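## Task

Take plate E01 off nest N1 and put it in landing nest N3, lying flat between N3's locators with its well A1 at N3's corner labelled A1. A drop of a few millimetres while setting it into N3 is acceptable, but a much larger drop there fails. Plate E07 has to stay on N2, as it was at the start. The result only counts if it holds without the robot, so release the plate and move the gripper away at the end.

## Robot and tools

ROBOT AND FRAME. One arm with a two-finger parallel gripper. All poses use the scene frame: origin on the table surface right under the arm base, +z up, +y to the left when facing along +x. The base may sit slightly tilted, and the reported hand position can be off, more so far from the base. Nest names are on deck signs beside each nest. On a labelled plate, well A1 lies at the labelled short end, in the corner farther from the labelled long side.

GRIPPER GEOMETRY. The fingers point along the gripper's own +z and close along its y. end_effector_position is the spot between the pads when shut; fingertips extend about 33 mm past it when closed and 9 mm when fully open. Closing pushes the fingertips roughly 24 mm farther out from the arm, so keep that clearance above a surface.

THE ROW. Every motion command is one row of 10 numbers: x, y, z (metres, absolute position target for the gripper point), qw, qx, qy, qz (absolute orientation, w first), then position, force_limit, speed for the fingers, each in [-1, 1]. position: +1 = open 140 mm, about -0.8 = pads touching, -1 = close until blocked. force_limit: roughly 14 N at -1, 60 N at 0, 107 N at +1 (for parts up to 40 mm wide). speed: finger gap rate, about 30 mm/s at -1, 140 at 0, 250 at +1. Repeat the quaternion you want in every row rather than copying a drifted reported one.

execute_actions(actions): a list of actions; each action is a list of up to 15 rows, one row per 1/30 s control step; a short action repeats its final row to fill 15 steps (0.5 s). There is a single arm, so one row per step. An empty list just returns state and images. An action is rejected if its target lies over 0.6 m from the gripper's start position along any gripper axis; if the first action fails this against the last reported state, or any action is malformed, nothing runs. Each step the commanded pose is clipped to 70 mm and 16 degrees from the measured pose, so far targets need several actions; after an action the arm only reaches its last clipped pose.

move(target, speed, stop_force, blocking): target is one row, an absolute pose plus finger values (fingers are sent at the start). The gripper follows a straight path, lasting 0.5 to 10 s (cut off at 10 s), rotating the short way. speed: 0.002 to 0.5 m/s, default 0.25; rotation up to twice that in rad/s. The path ignores obstacles and the hand can lag or overshoot, especially near full stretch. stop_force (optional, 20 to 80 N): ends the path when estimated push against the motion exceeds it for 2 steps, then backs up 2 steps and holds; only usable after 0.2 s of scene time, measured along the line to target in the gripper's starting axes (unreliable if the move rotates), unavailable near stretched poses. Use it slowly; the peak can still exceed it and cause a fault. Omit it when lifting off something. blocking=false returns after 0.5 s while the arm keeps going; not allowed with stop_force; poll with wait(0); other motion is refused until it ends. The result adds a move: line with the ending (done, off_target, moving, held, fault, contact) and limits (paced = pose clipped; held = some steps blocked, after which it may rush).

wait(seconds): 0 to 10, arm holds its last command; returns early if a running move ends. stop(): brakes a running move (fingers continue). zoom_image(camera, region): camera is cam_head_left, cam_head_right or cam_wrist; region [x0, y0, x1, y1] in image pixels, at most 504 by 504. finished_scene(scene): ends scene 1 or 2, irreversibly, and reports success.

RESULTS. The state line gives end_effector_position and end_effector_quat_wxyz. 'Hand target' is the pose being driven toward. 'pose unreachable' means the clearance check (which includes the base mount) altered or blocked the command. Step readings list positions; HELD marks steps held back. object_status: 0 moving, 1 blocked while opening, 2 blocked while closing (a grip), 3 reached requested position or pads met. After closing with -1, check for 2. To squeeze harder, raise force_limit and switch position between -1 and -0.98. position_measured runs in counts, 3 open to 230 closed, not linear. MOTOR HOT warns of heating while holding loads; OVER-TEMPERATURE FAULT means brakes engaged.

CAMERAS. Three 504x504 images in order cam_head_left, cam_head_right, cam_wrist, with calibration (K, distortion, T_world_to_cam) given; fixed cameras may be off by a couple of degrees and several millimetres.

AVOID. Joint load limits: waist, shoulder, elbow 144 N m; forearm roll, wrist pitch, wrist roll 36 N m (held weight counts). Reaching a limit, or 150 N external force anywhere, stops the arm for 10 s and drops the rest of the call. The arm is stiff, so aiming even slightly into a firm surface can fault it. Do not drop plates from height, slam, push hard, or knock anything off the table (that ends the scene). Joint ranges: waist ±3.491, shoulder ±3.140, elbow -1.187 to 4.328, forearm roll ±3.316, wrist pitch ±3.140, wrist roll ±3.927 rad.

Each tool is called after "Request:" by a JSON object that holds its "name" and its "arguments".

## Session

Request:
{"name": "execute_actions", "arguments": {"actions": []}}

Scene clock: 0.00 s.
end_effector_position=(+0.4066, +0.6609, +0.2082) position_measured=3 object_status=3 end_effector_quat_wxyz=(-0.591, +0.642, +0.269, +0.408)
Joint positions: [ 0.478  0.489 -0.24  -2.202 -0.95  -2.625]
Joint velocities: [-0.001  0.    -0.    -0.001  0.001  0.   ]
Hand target: +0.407, +0.661, +0.208; -0.591, +0.642, +0.269, +0.408

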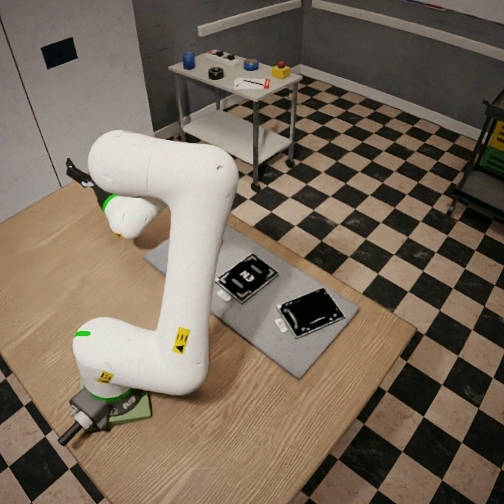

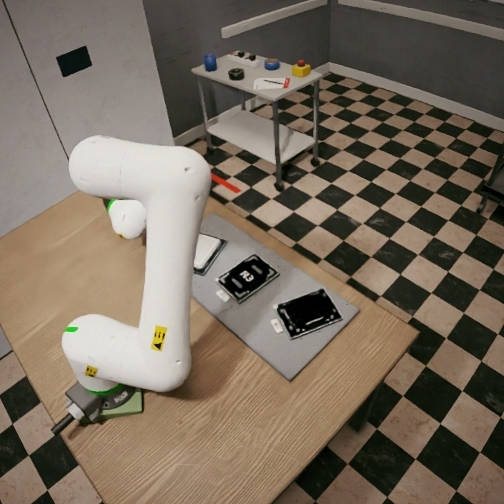

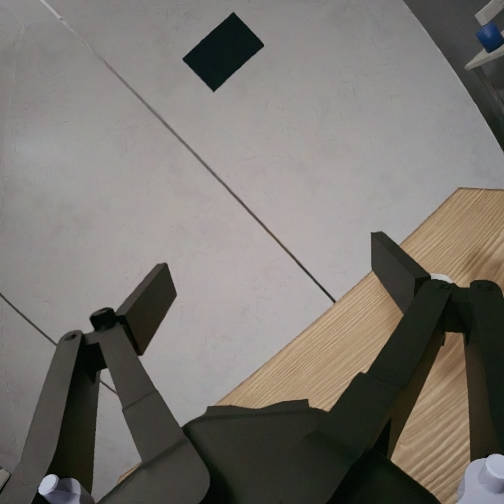

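Request:
{"name": "zoom_image", "arguments": {"camera": "cam_head_right", "region": [170, 200, 370, 380]}}

Region (170, 200, 370, 380) of cam_head_right's 504x504 image, scaled by 2.520, with more detail than that image has; it fills the top 454 rows of this view, and the rest is white.

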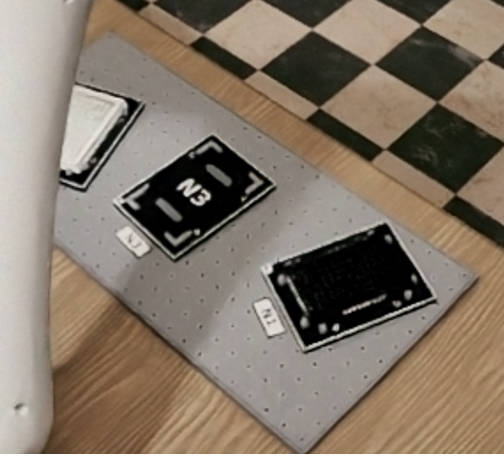

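Request:
{"name": "move", "arguments": {"target": [0.5, -0.12, 0.35, 0, 1, 0, 0, 1, 0, 0], "speed": 0.25}}

action 0: the call puts the target (arm/x, arm/y, arm/z) 0.740 m from end_effector_position in the last result along the gripper's own z axis as it stood there; a target may be at most 0.6 m away along each of those axes, so nothing of the call was run and nothing moved. Command a nearer target, and go on from there in a later call.

Request:
{"name": "move", "arguments": {"target": [0.5, 0.2, 0.35, 0, 1, 0, 0, 1, 0, 0], "speed": 0.25}}

Request:
{"name": "move", "arguments": {"target": [0.52, -0.12, 0.35, 0, 1, 0, 0, 1, 0, 0], "speed": 0.25}}

Scene clock: 13.63 s.
end_effector_position=(+0.4979, +0.1987, +0.3486) position_measured=3 object_status=3 end_effector_quat_wxyz=(-0.379, +0.809, +0.318, +0.318)
Joint positions: [-0.037 -0.314 -0.126 -0.863 -1.224 -3.924]
Joint velocities: [ 0.012  0.015  0.022  0.025 -0.019 -0.002]
Hand target: +0.498, +0.199, +0.349; -0.379, +0.809, +0.319, +0.318
Off the commanded pose: 0.003 m, 72 deg; orientation clipped at the last step of the last action.
joint sent to its limit — the command would take joint 6 (wrist roll) past its lower limit, so that joint was sent only as far as its limit.
move: off_target; limits=paced
camera_calibration (this result's frames):
cam_wrist: T_world_to_cam=[[0.656993, -0.504567, -0.560154, -0.0225144], [-0.752488, -0.484299, -0.446337, 0.639062], [-0.0460752, 0.71475, -0.697861, 0.312751], [0, 0, 0, 1]] pos_world=[0.510088, 0.0745986, 0.490882]

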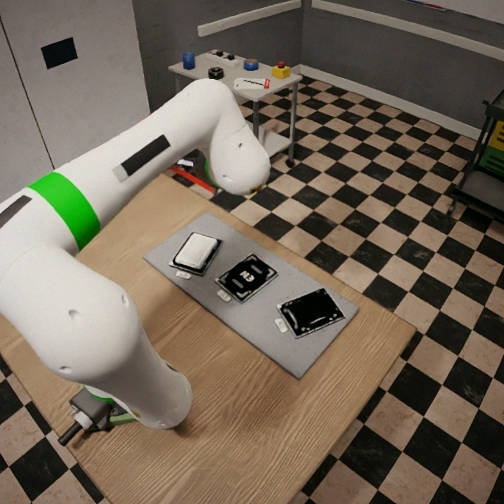

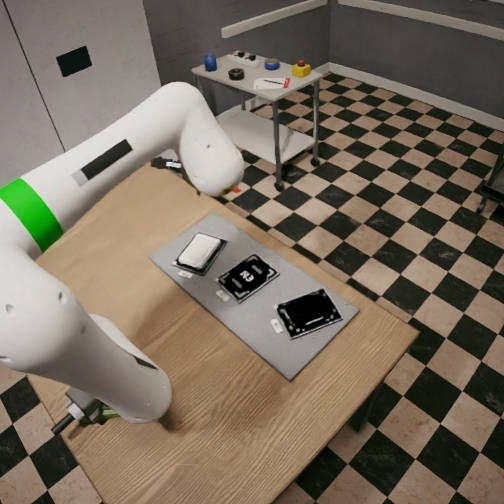

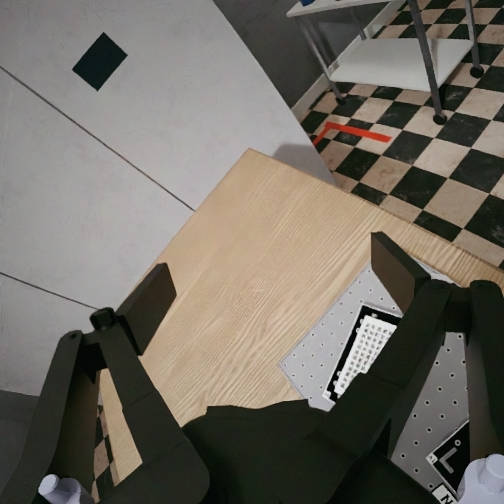

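Scene clock: 17.00 s.
end_effector_position=(+0.5188, -0.1208, +0.3496) position_measured=3 object_status=3 end_effector_quat_wxyz=(-0.159, +0.925, +0.281, +0.198)
Joint positions: [-0.416 -0.137  0.253 -0.427 -1.607 -3.924]
Joint velocities: [ 0.017  0.015  0.018  0.021 -0.018  0.001]
Hand target: +0.519, -0.121, +0.350; -0.159, +0.925, +0.282, +0.197
Off the commanded pose: 0.001 m, 45 deg; orientation clipped at the last step of the last action.
joint sent to its limit — the command would take joint 6 (wrist roll) past its lower limit, so that joint was sent only as far as its limit.
move: off_target; limits=paced
camera_calibration (this result's frames):
cam_wrist: T_world_to_cam=[[0.459144, -0.834459, -0.304737, -0.223403], [-0.884367, -0.46184, -0.0678132, 0.439321], [-0.0841526, 0.300636, -0.950019, 0.600578], [0, 0, 0, 1]] pos_world=[0.541636, -0.164079, 0.532273]

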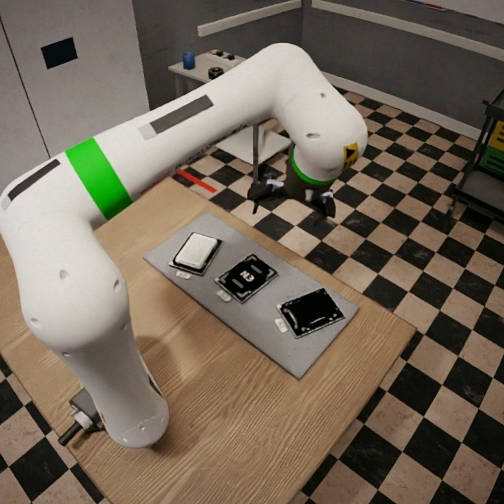

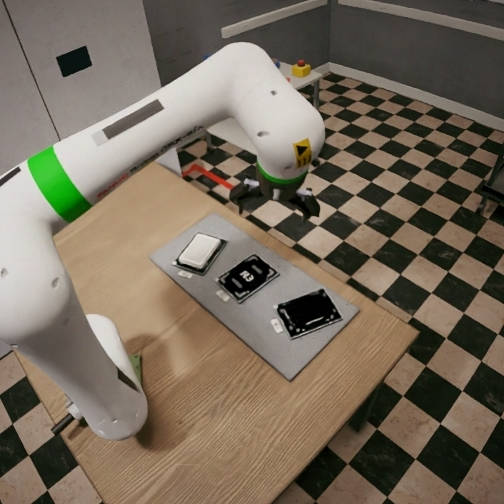

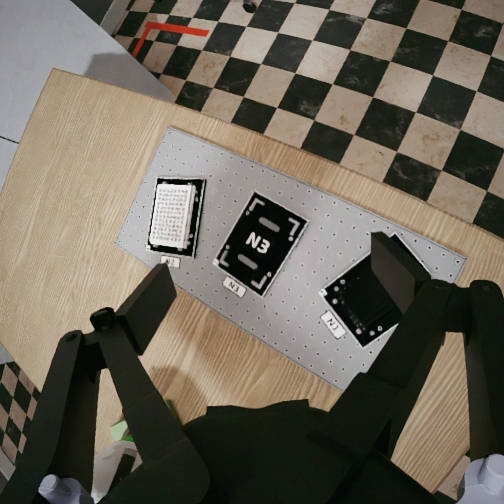

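Request:
{"name": "move", "arguments": {"target": [0.55, -0.23, 0.25, 0, 0.259, 0.966, 0, 1, 0, 0], "speed": 0.3}}

Scene clock: 22.83 s.
end_effector_position=(+0.5502, -0.2302, +0.2501) position_measured=3 object_status=3 end_effector_quat_wxyz=(-0.001, +0.259, +0.966, +0.001)
Joint positions: [-0.261  0.123  0.277  0.078 -1.572 -1.997]
Joint velocities: [ 0.    -0.    -0.001  0.002  0.001  0.   ]
Hand target: +0.550, -0.230, +0.250; -0.001, +0.259, +0.966, +0.001
Off the commanded pose: 0.000 m, 0 deg.
move: done
camera_calibration (this result's frames):
cam_wrist: T_world_to_cam=[[0.639398, 0.76705, -0.0529624, -0.152878], [0.725507, -0.579092, 0.371877, -0.612912], [0.254578, -0.276202, -0.92677, 0.216616], [0, 0, 0, 1]] pos_world=[0.487276, -0.177837, 0.420584]

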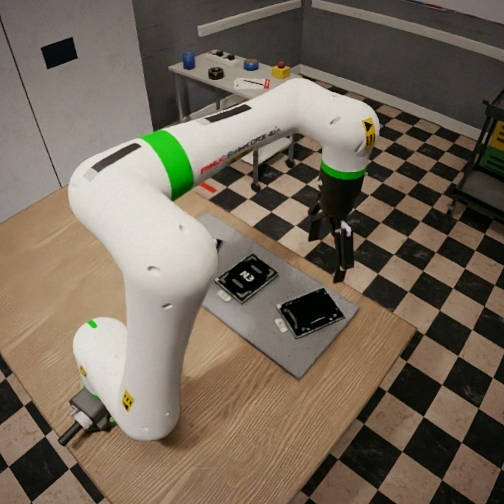

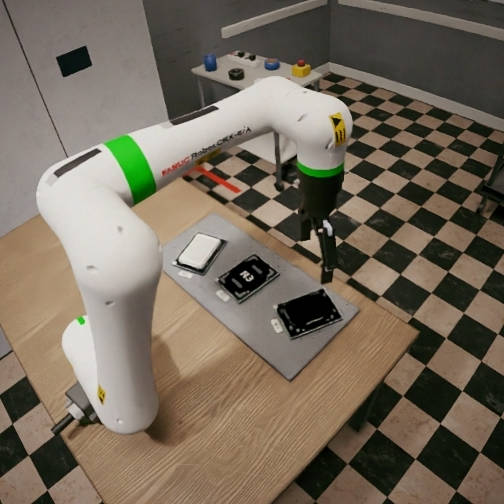

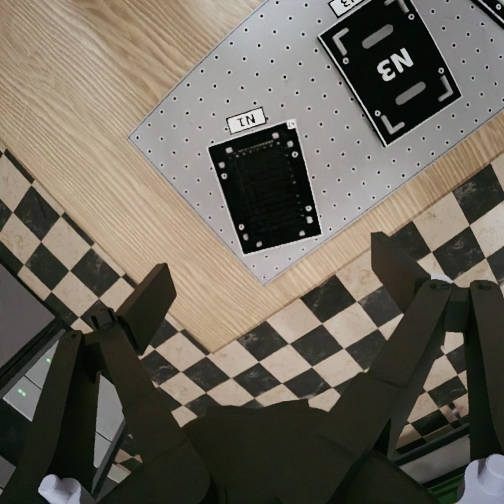

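Request:
{"name": "zoom_image", "arguments": {"camera": "cam_wrist", "region": [190, 100, 350, 260]}}

Request:
{"name": "zoom_image", "arguments": {"camera": "cam_wrist", "region": [310, 0, 470, 160]}}

Request:
{"name": "zoom_image", "arguments": {"camera": "cam_head_right", "region": [200, 245, 350, 345]}}

Region (190, 100, 350, 260) of cam_wrist's 504x504 image, scaled by 3.150, with more detail than that image has.

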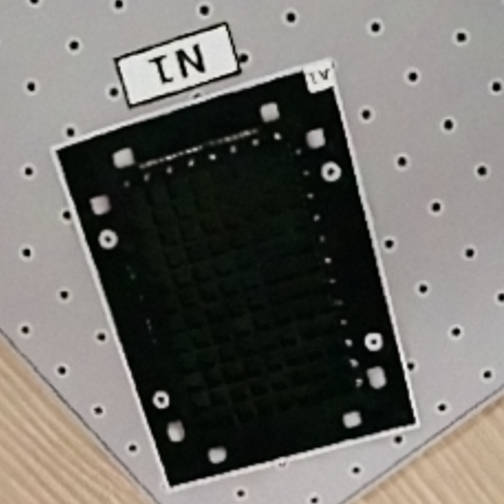

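Region (310, 0, 470, 160) of cam_wrist's 504x504 image, scaled by 3.150, with more detail than that image has.

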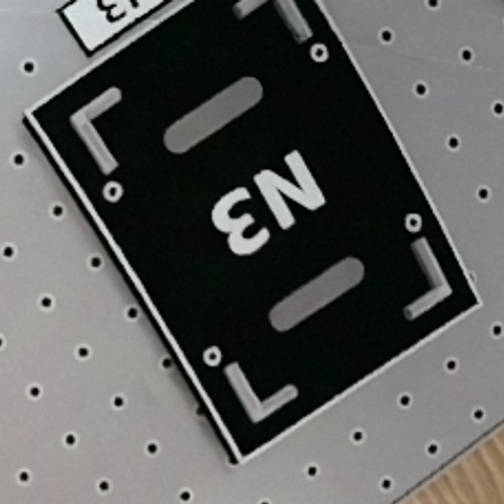

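Region (200, 245, 350, 345) of cam_head_right's 504x504 image, scaled by 3.360, with more detail than that image has.

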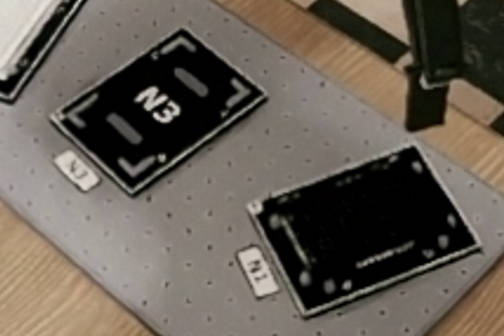

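Request:
{"name": "move", "arguments": {"target": [0.5377, -0.2238, 0.09, 0, 0.2011, 0.9796, 0, 0.5, 0, 0], "speed": 0.2}}

Scene clock: 36.80 s.
end_effector_position=(+0.5387, -0.2239, +0.0900) position_measured=66 object_status=3 end_effector_quat_wxyz=(+0.000, +0.201, +0.980, -0.000)
Joint positions: [-0.275  0.16  -0.057  0.083 -1.2   -1.893]
Joint velocities: [ 0.     0.    -0.001 -0.001  0.001 -0.001]
Hand target: +0.539, -0.224, +0.090; +0.000, +0.201, +0.980, -0.000
Off the commanded pose: 0.001 m, 0 deg.
move: done
camera_calibration (this result's frames):
cam_wrist: T_world_to_cam=[[0.543656, 0.837596, -0.0535797, -0.0913856], [0.788668, -0.487974, 0.37401, -0.555172], [0.287124, -0.24559, -0.925876, 0.0621431], [0, 0, 0, 1]] pos_world=[0.469686, -0.179104, 0.26028]

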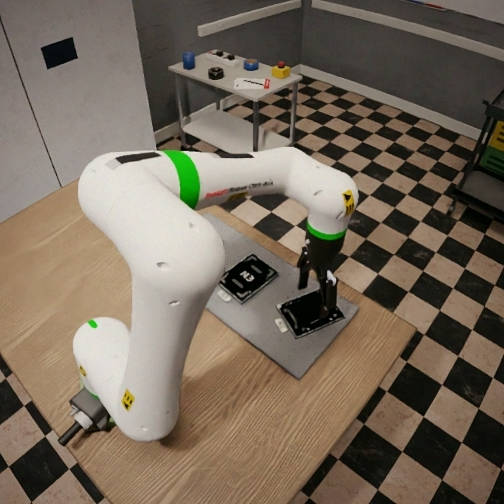

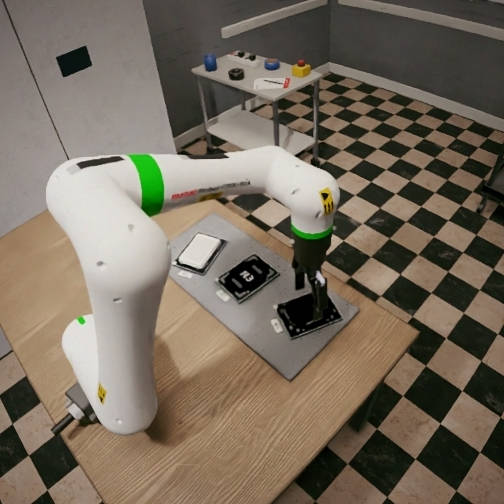

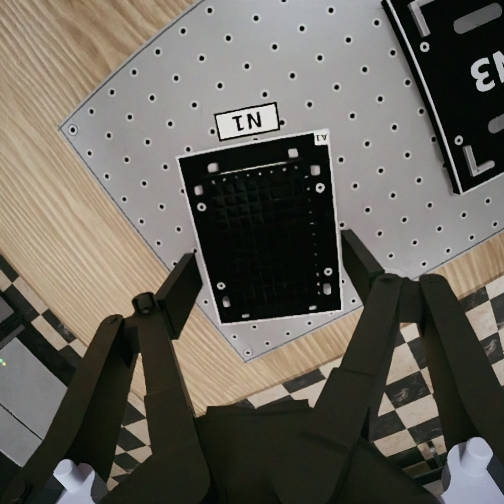

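Request:
{"name": "zoom_image", "arguments": {"camera": "cam_wrist", "region": [160, 110, 380, 330]}}

Region (160, 110, 380, 330) of cam_wrist's 504x504 image, scaled by 2.291, with more detail than that image has.

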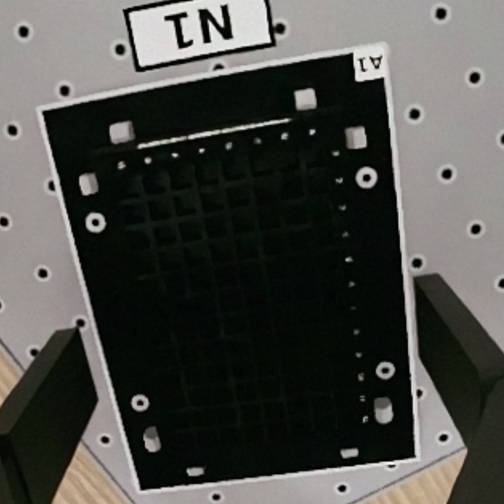

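Request:
{"name": "move", "arguments": {"target": [0.536, -0.223, 0.066, 0, 0.2011, 0.9796, 0, 0.4, 0, 0], "speed": 0.05}}

Request:
{"name": "move", "arguments": {"target": [0.536, -0.223, 0.03, 0, 0.2011, 0.9796, 0, 0.4, 0, 0], "speed": 0.004, "stop_force": 20}}

Scene clock: 47.03 s.
end_effector_position=(+0.5361, -0.2230, +0.0660) position_measured=78 object_status=3 end_effector_quat_wxyz=(+0.000, +0.201, +0.980, -0.000)
Joint positions: [-0.278  0.176 -0.095  0.084 -1.145 -1.896]
Joint velocities: [-0.     0.001 -0.001  0.001  0.001 -0.002]
Hand target: +0.536, -0.223, +0.066; +0.000, +0.201, +0.980, -0.000
Off the commanded pose: 0.000 m, 0 deg.
move: done
camera_calibration (this result's frames):
cam_wrist: T_world_to_cam=[[0.543651, 0.837604, -0.053514, -0.0920707], [0.788683, -0.488007, 0.373937, -0.543786], [0.287096, -0.245496, -0.925909, 0.0409601], [0, 0, 0, 1]] pos_world=[0.467169, -0.178197, 0.23634]

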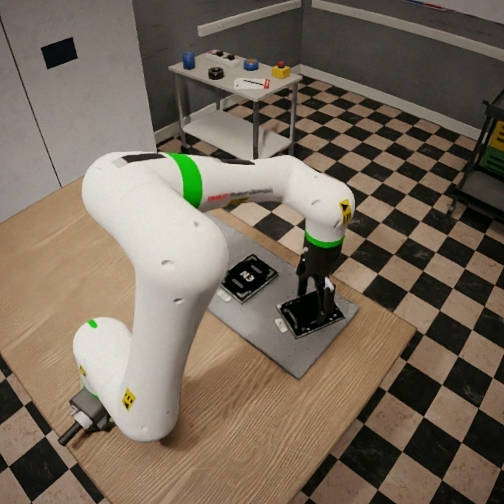

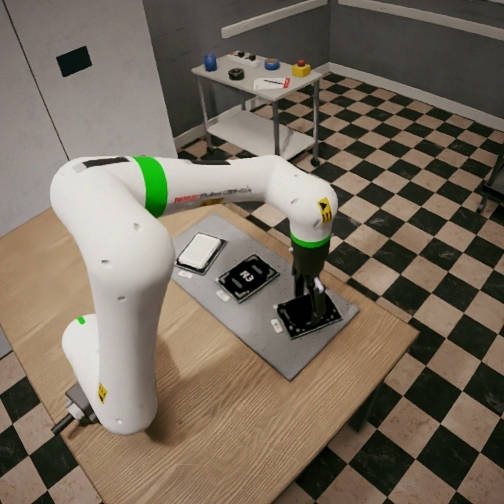

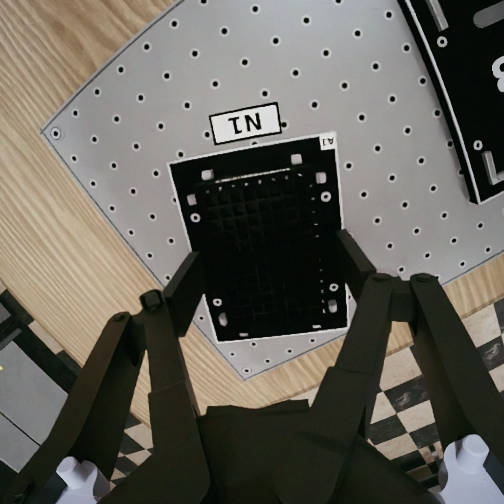

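Scene clock: 51.13 s.
end_effector_position=(+0.5362, -0.2231, +0.0509) position_measured=78 object_status=3 end_effector_quat_wxyz=(+0.000, +0.201, +0.980, -0.000)
Joint positions: [-0.28   0.192 -0.113  0.085 -1.112 -1.896]
Joint velocities: [ 0.001  0.     0.002 -0.002 -0.004 -0.001]
Hand target: +0.536, -0.223, +0.051; +0.000, +0.201, +0.980, -0.000
Off the commanded pose: 0.021 m, 0 deg.
move: contact
camera_calibration (this result's frames):
cam_wrist: T_world_to_cam=[[0.543629, 0.837615, -0.053553, -0.0928549], [0.788676, -0.487953, 0.374022, -0.5382], [0.287155, -0.245565, -0.925872, 0.0269181], [0, 0, 0, 1]] pos_world=[0.467214, -0.17823, 0.221249]

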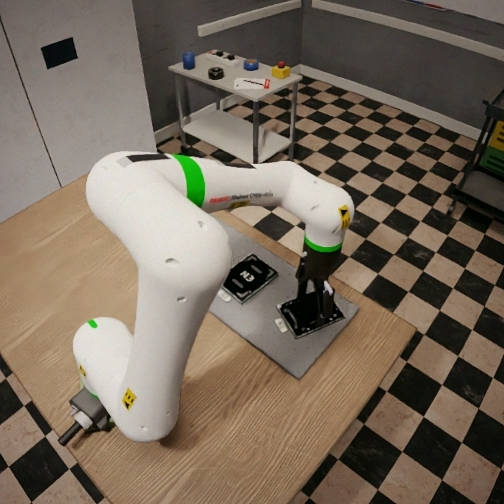

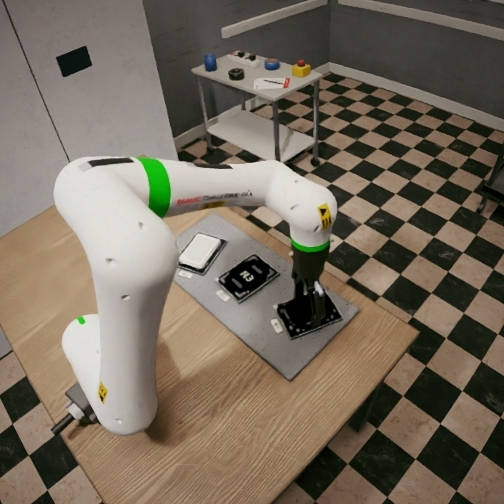

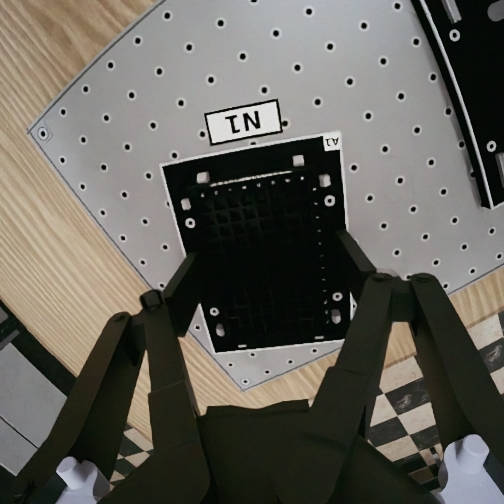

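Request:
{"name": "zoom_image", "arguments": {"camera": "cam_wrist", "region": [150, 125, 380, 355]}}

Request:
{"name": "zoom_image", "arguments": {"camera": "cam_head_right", "region": [265, 270, 355, 345]}}

Region (150, 125, 380, 355) of cam_wrist's 504x504 image, scaled by 2.191, with more detail than that image has.

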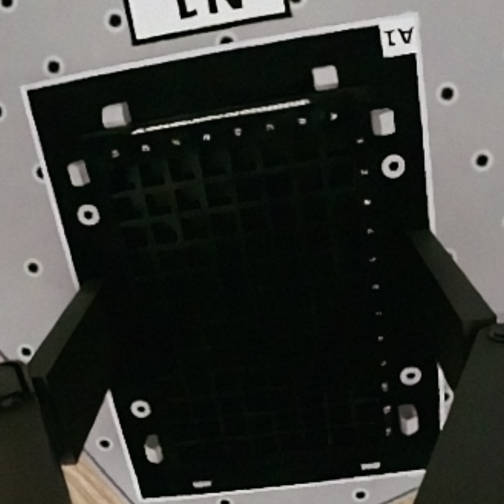

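Region (265, 270, 355, 345) of cam_head_right's 504x504 image, scaled by 5.600, with more detail than that image has.

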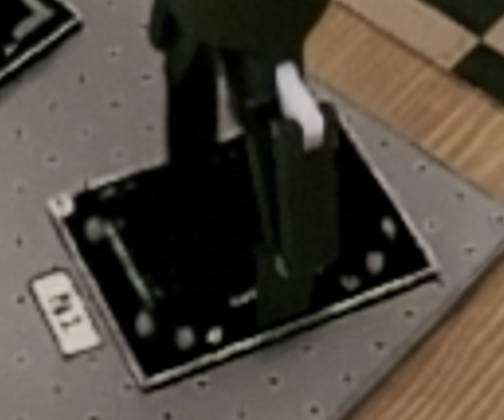

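Request:
{"name": "move", "arguments": {"target": [0.5355, -0.2243, 0.056, 0, 0.2011, 0.9796, 0, 0.4, 0, 0], "speed": 0.02}}

Request:
{"name": "move", "arguments": {"target": [0.5355, -0.2243, 0.056, 0, 0.2011, 0.9796, 0, -1, -0.3, -1], "speed": 0.02}}

Request:
{"name": "zoom_image", "arguments": {"camera": "cam_wrist", "region": [150, 125, 380, 355]}}

Scene clock: 55.63 s.
end_effector_position=(+0.5355, -0.2243, +0.0560) position_measured=78 object_status=3 end_effector_quat_wxyz=(-0.000, +0.201, +0.980, -0.000)
Joint positions: [-0.282  0.186 -0.107  0.085 -1.123 -1.893]
Joint velocities: [-0.001 -0.     0.    -0.    -0.001  0.   ]
Hand target: +0.535, -0.224, +0.056; +0.000, +0.201, +0.980, -0.000
Off the commanded pose: 0.000 m, 0 deg.
move: done
camera_calibration (this result's frames):
cam_wrist: T_world_to_cam=[[0.543649, 0.837605, -0.0535174, -0.0911758], [0.788695, -0.488014, 0.373901, -0.540125], [0.287064, -0.24548, -0.925923, 0.031588], [0, 0, 0, 1]] pos_world=[0.466494, -0.179465, 0.226322]

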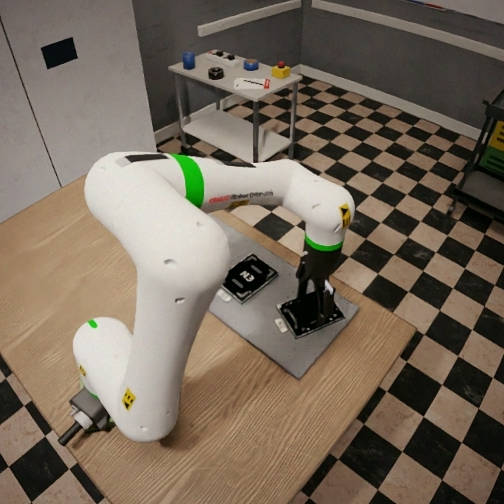

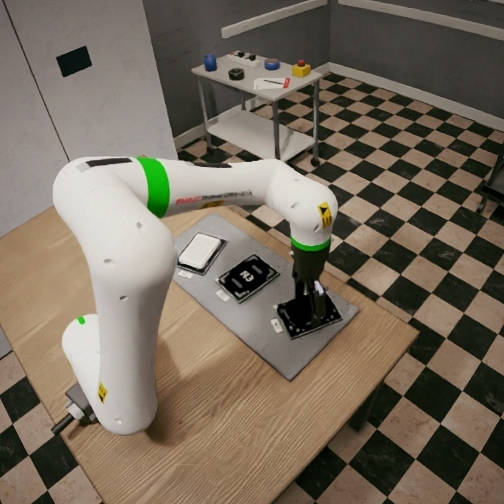

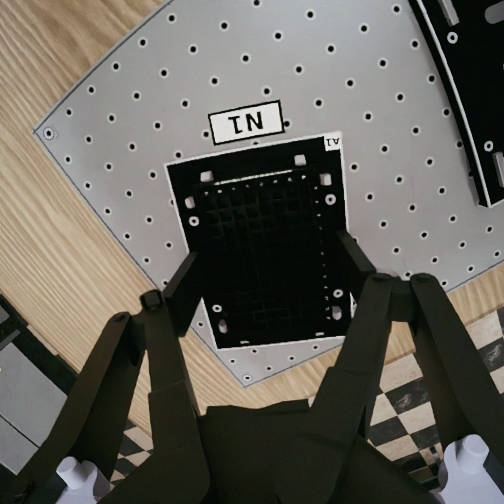

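Scene clock: 56.40 s.
end_effector_position=(+0.5355, -0.2243, +0.0561) position_measured=104 object_status=2 end_effector_quat_wxyz=(+0.000, +0.201, +0.980, +0.000)
Joint positions: [-0.282  0.186 -0.107  0.084 -1.123 -1.893]
Joint velocities: [-0.001 -0.     0.    -0.001 -0.001  0.001]
Hand target: +0.535, -0.224, +0.056; -0.000, +0.201, +0.980, +0.000
Off the commanded pose: 0.000 m, 0 deg.
move: done
camera_calibration (this result's frames):
cam_wrist: T_world_to_cam=[[0.543672, 0.837593, -0.0534669, -0.0912028], [0.788642, -0.488025, 0.373999, -0.540219], [0.287165, -0.245499, -0.925887, 0.0316201], [0, 0, 0, 1]] pos_world=[0.466544, -0.179487, 0.226441]

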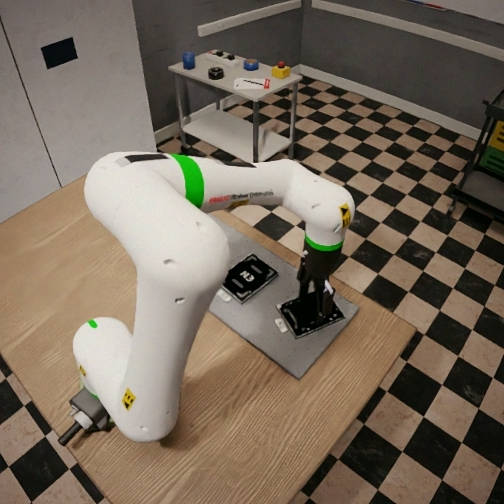

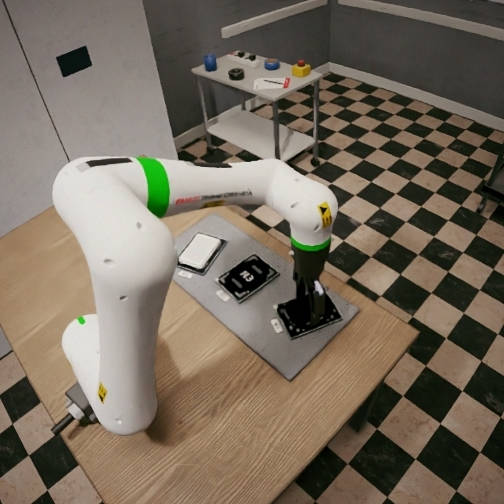

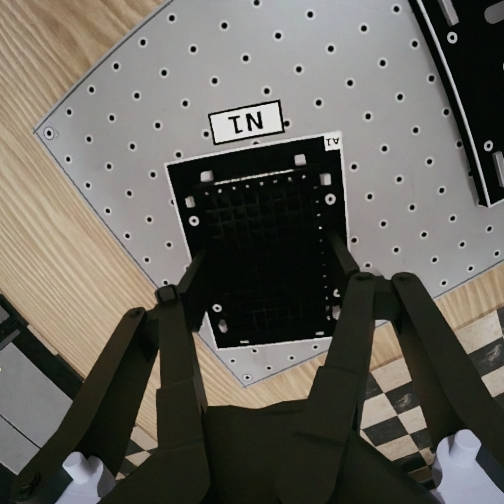

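Region (150, 125, 380, 355) of cam_wrist's 504x504 image, scaled by 2.191, with more detail than that image has.

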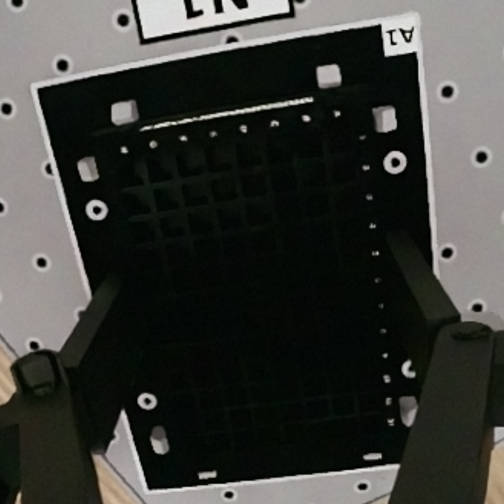

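Request:
{"name": "move", "arguments": {"target": [0.5355, -0.2243, 0.08, 0, 0.2011, 0.9796, 0, -1, -0.3, -1], "speed": 0.03}}

Request:
{"name": "zoom_image", "arguments": {"camera": "cam_wrist", "region": [150, 115, 380, 345]}}

Scene clock: 59.43 s.
end_effector_position=(+0.5354, -0.2243, +0.0800) position_measured=105 object_status=2 end_effector_quat_wxyz=(-0.000, +0.201, +0.980, +0.000)
Joint positions: [-0.278  0.162 -0.079  0.083 -1.176 -1.892]
Joint velocities: [ 0.    -0.     0.001  0.001 -0.     0.001]
Hand target: +0.535, -0.224, +0.080; -0.000, +0.201, +0.980, +0.000
Off the commanded pose: 0.000 m, 0 deg.
move: done
camera_calibration (this result's frames):
cam_wrist: T_world_to_cam=[[0.543655, 0.837603, -0.0534922, -0.0898576], [0.788694, -0.488033, 0.373879, -0.54901], [0.287056, -0.24545, -0.925934, 0.0538627], [0, 0, 0, 1]] pos_world=[0.466391, -0.179449, 0.25033]

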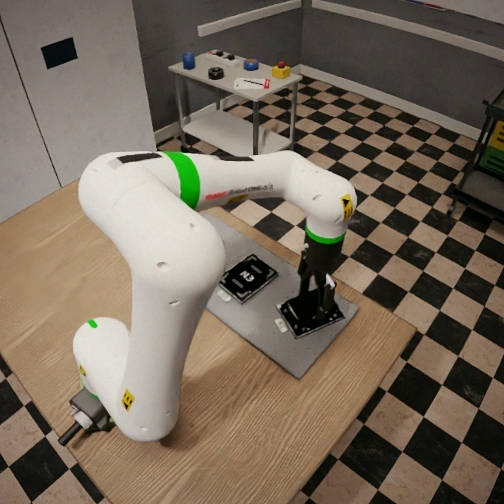

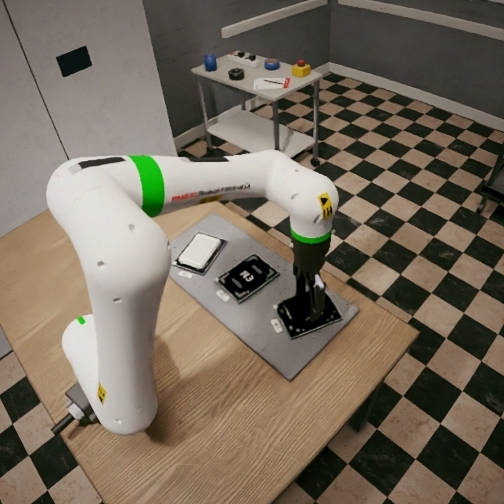

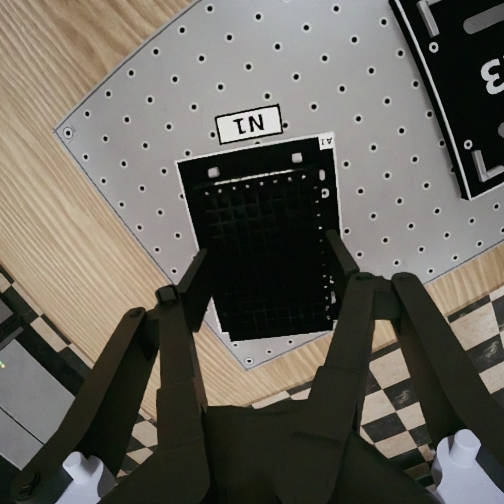

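Region (150, 115, 380, 345) of cam_wrist's 504x504 image, scaled by 2.191, with more detail than that image has.

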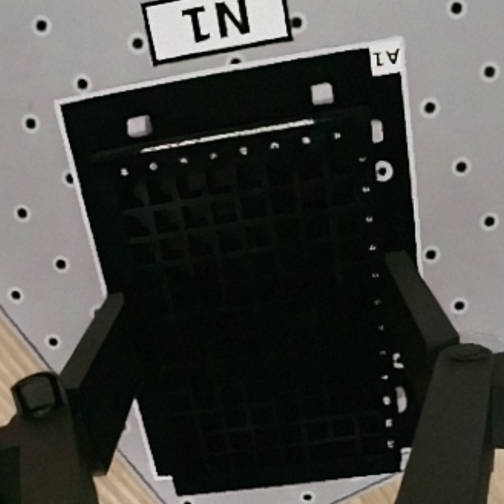

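Request:
{"name": "move", "arguments": {"target": [0.5095, 0.002, 0.08, 0, 0.0279, 0.9996, 0, -1, -0.3, -1], "speed": 0.15}}

Request:
{"name": "zoom_image", "arguments": {"camera": "cam_wrist", "region": [150, 115, 380, 345]}}

Scene clock: 67.57 s.
end_effector_position=(+0.5101, +0.0026, +0.0797) position_measured=105 object_status=2 end_effector_quat_wxyz=(-0.000, +0.028, +1.000, +0.001)
Joint positions: [ 0.218  0.04  -0.294  0.153 -1.14  -2.071]
Joint velocities: [ 0.001  0.001 -0.001 -0.002  0.001 -0.   ]
Hand target: +0.510, +0.003, +0.080; -0.000, +0.028, +1.000, +0.001
Off the commanded pose: 0.001 m, 0 deg.
move: done
camera_calibration (this result's frames):
cam_wrist: T_world_to_cam=[[0.224755, 0.973068, -0.0512299, -0.104015], [0.908062, -0.190091, 0.373213, -0.479894], [0.353423, -0.130401, -0.92633, 0.0823841], [0, 0, 0, 1]] pos_world=[0.430035, 0.0207333, 0.250089]

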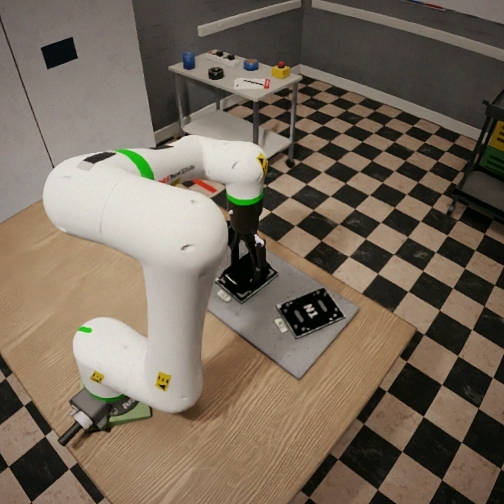

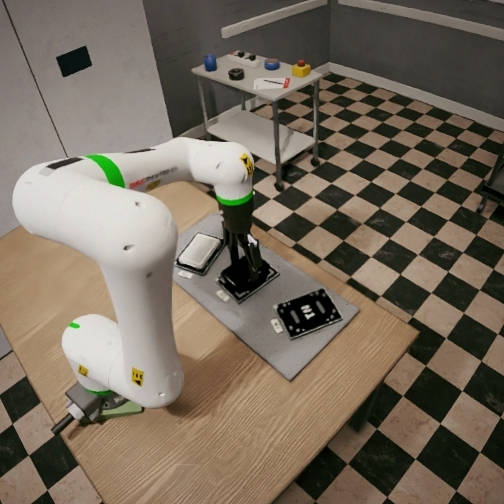

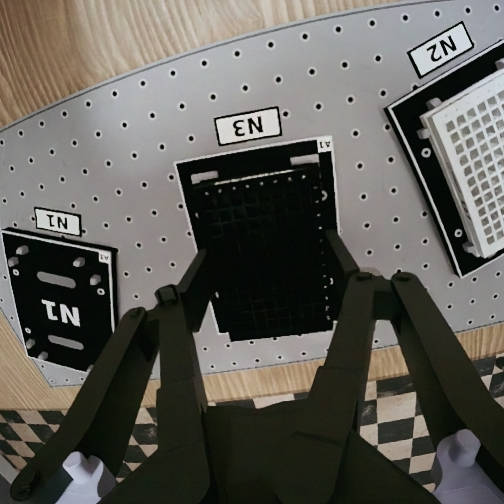

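Region (150, 115, 380, 345) of cam_wrist's 504x504 image, scaled by 2.191, with more detail than that image has.

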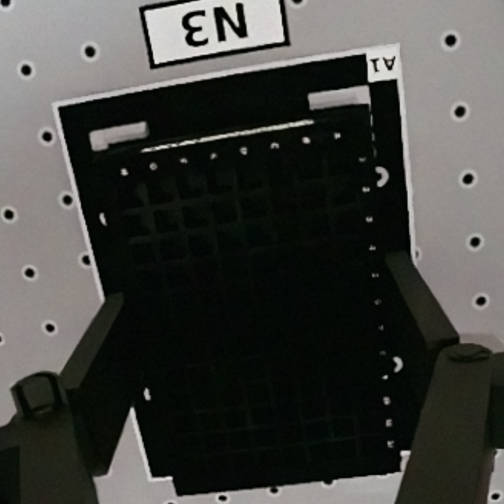

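Request:
{"name": "move", "arguments": {"target": [0.5114, 0.001, 0.08, 0, 0.0332, 0.99945, 0, -1, -0.3, -1], "speed": 0.02}}

Request:
{"name": "zoom_image", "arguments": {"camera": "cam_wrist", "region": [150, 115, 380, 345]}}

Scene clock: 71.57 s.
end_effector_position=(+0.5114, +0.0010, +0.0800) position_measured=105 object_status=2 end_effector_quat_wxyz=(-0.000, +0.033, +0.999, -0.000)
Joint positions: [ 0.215  0.042 -0.291  0.156 -1.142 -2.079]
Joint velocities: [-0.     0.     0.     0.002 -0.     0.001]
Hand target: +0.511, +0.001, +0.080; -0.000, +0.033, +0.999, -0.000
Off the commanded pose: 0.000 m, 0 deg.
move: done
camera_calibration (this result's frames):
cam_wrist: T_world_to_cam=[[0.234597, 0.970619, -0.053517, -0.107587], [0.906008, -0.198365, 0.3739, -0.48045], [0.352299, -0.136203, -0.925924, 0.082568], [0, 0, 0, 1]] pos_world=[0.431443, 0.0203678, 0.250335]

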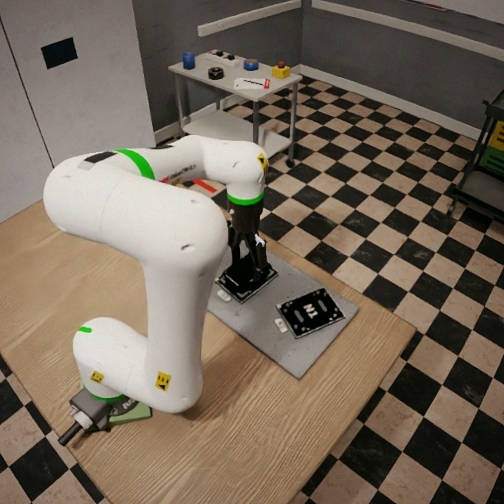

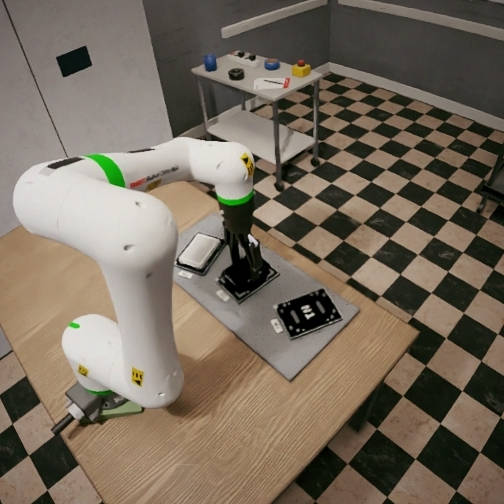

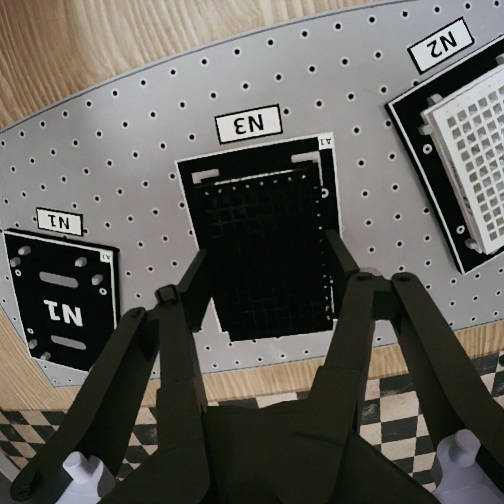

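Region (150, 115, 380, 345) of cam_wrist's 504x504 image, scaled by 2.191, with more detail than that image has.

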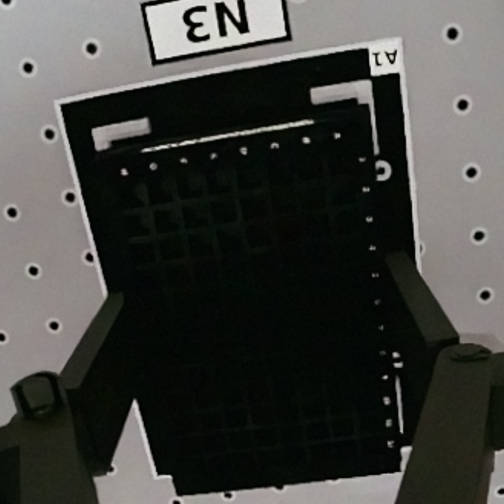

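Matches well. Lower and check.

Request:
{"name": "move", "arguments": {"target": [0.5114, 0.0008, 0.066, 0, 0.0332, 0.99945, 0, -1, -0.3, -1], "speed": 0.02}}

Request:
{"name": "zoom_image", "arguments": {"camera": "cam_wrist", "region": [150, 125, 380, 355]}}

Scene clock: 74.30 s.
end_effector_position=(+0.5115, +0.0008, +0.0660) position_measured=105 object_status=2 end_effector_quat_wxyz=(+0.000, +0.033, +0.999, -0.000)
Joint positions: [ 0.21   0.057 -0.309  0.158 -1.108 -2.08 ]
Joint velocities: [-0.     0.    -0.     0.002  0.002 -0.   ]
Hand target: +0.511, +0.001, +0.066; +0.000, +0.033, +0.999, -0.000
Off the commanded pose: 0.000 m, 0 deg.
move: done
camera_calibration (this result's frames):
cam_wrist: T_world_to_cam=[[0.234618, 0.970613, -0.0535275, -0.108196], [0.905992, -0.198376, 0.373932, -0.475333], [0.352325, -0.136227, -0.92591, 0.0695489], [0, 0, 0, 1]] pos_world=[0.431529, 0.0201961, 0.236347]

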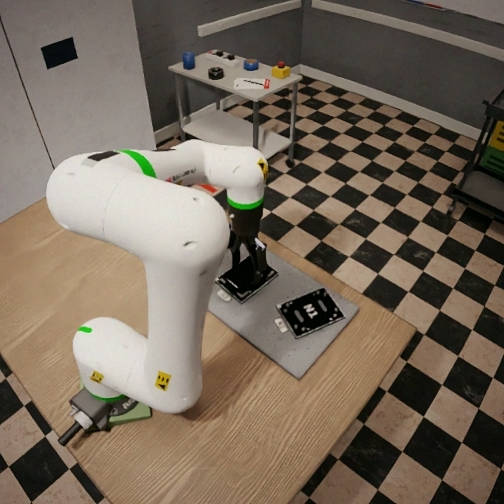

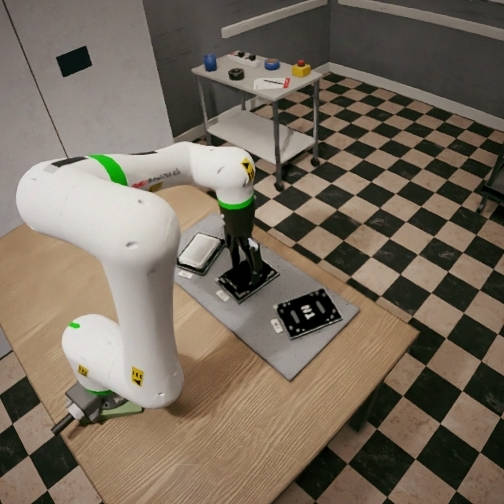

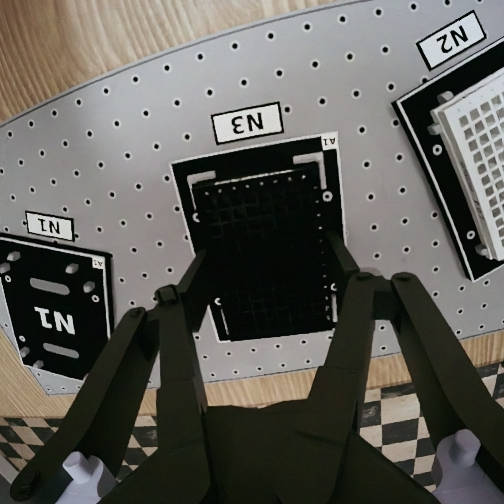

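Region (150, 125, 380, 355) of cam_wrist's 504x504 image, scaled by 2.191, with more detail than that image has.

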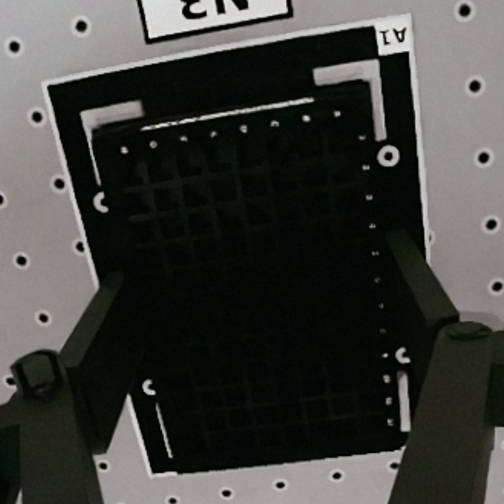

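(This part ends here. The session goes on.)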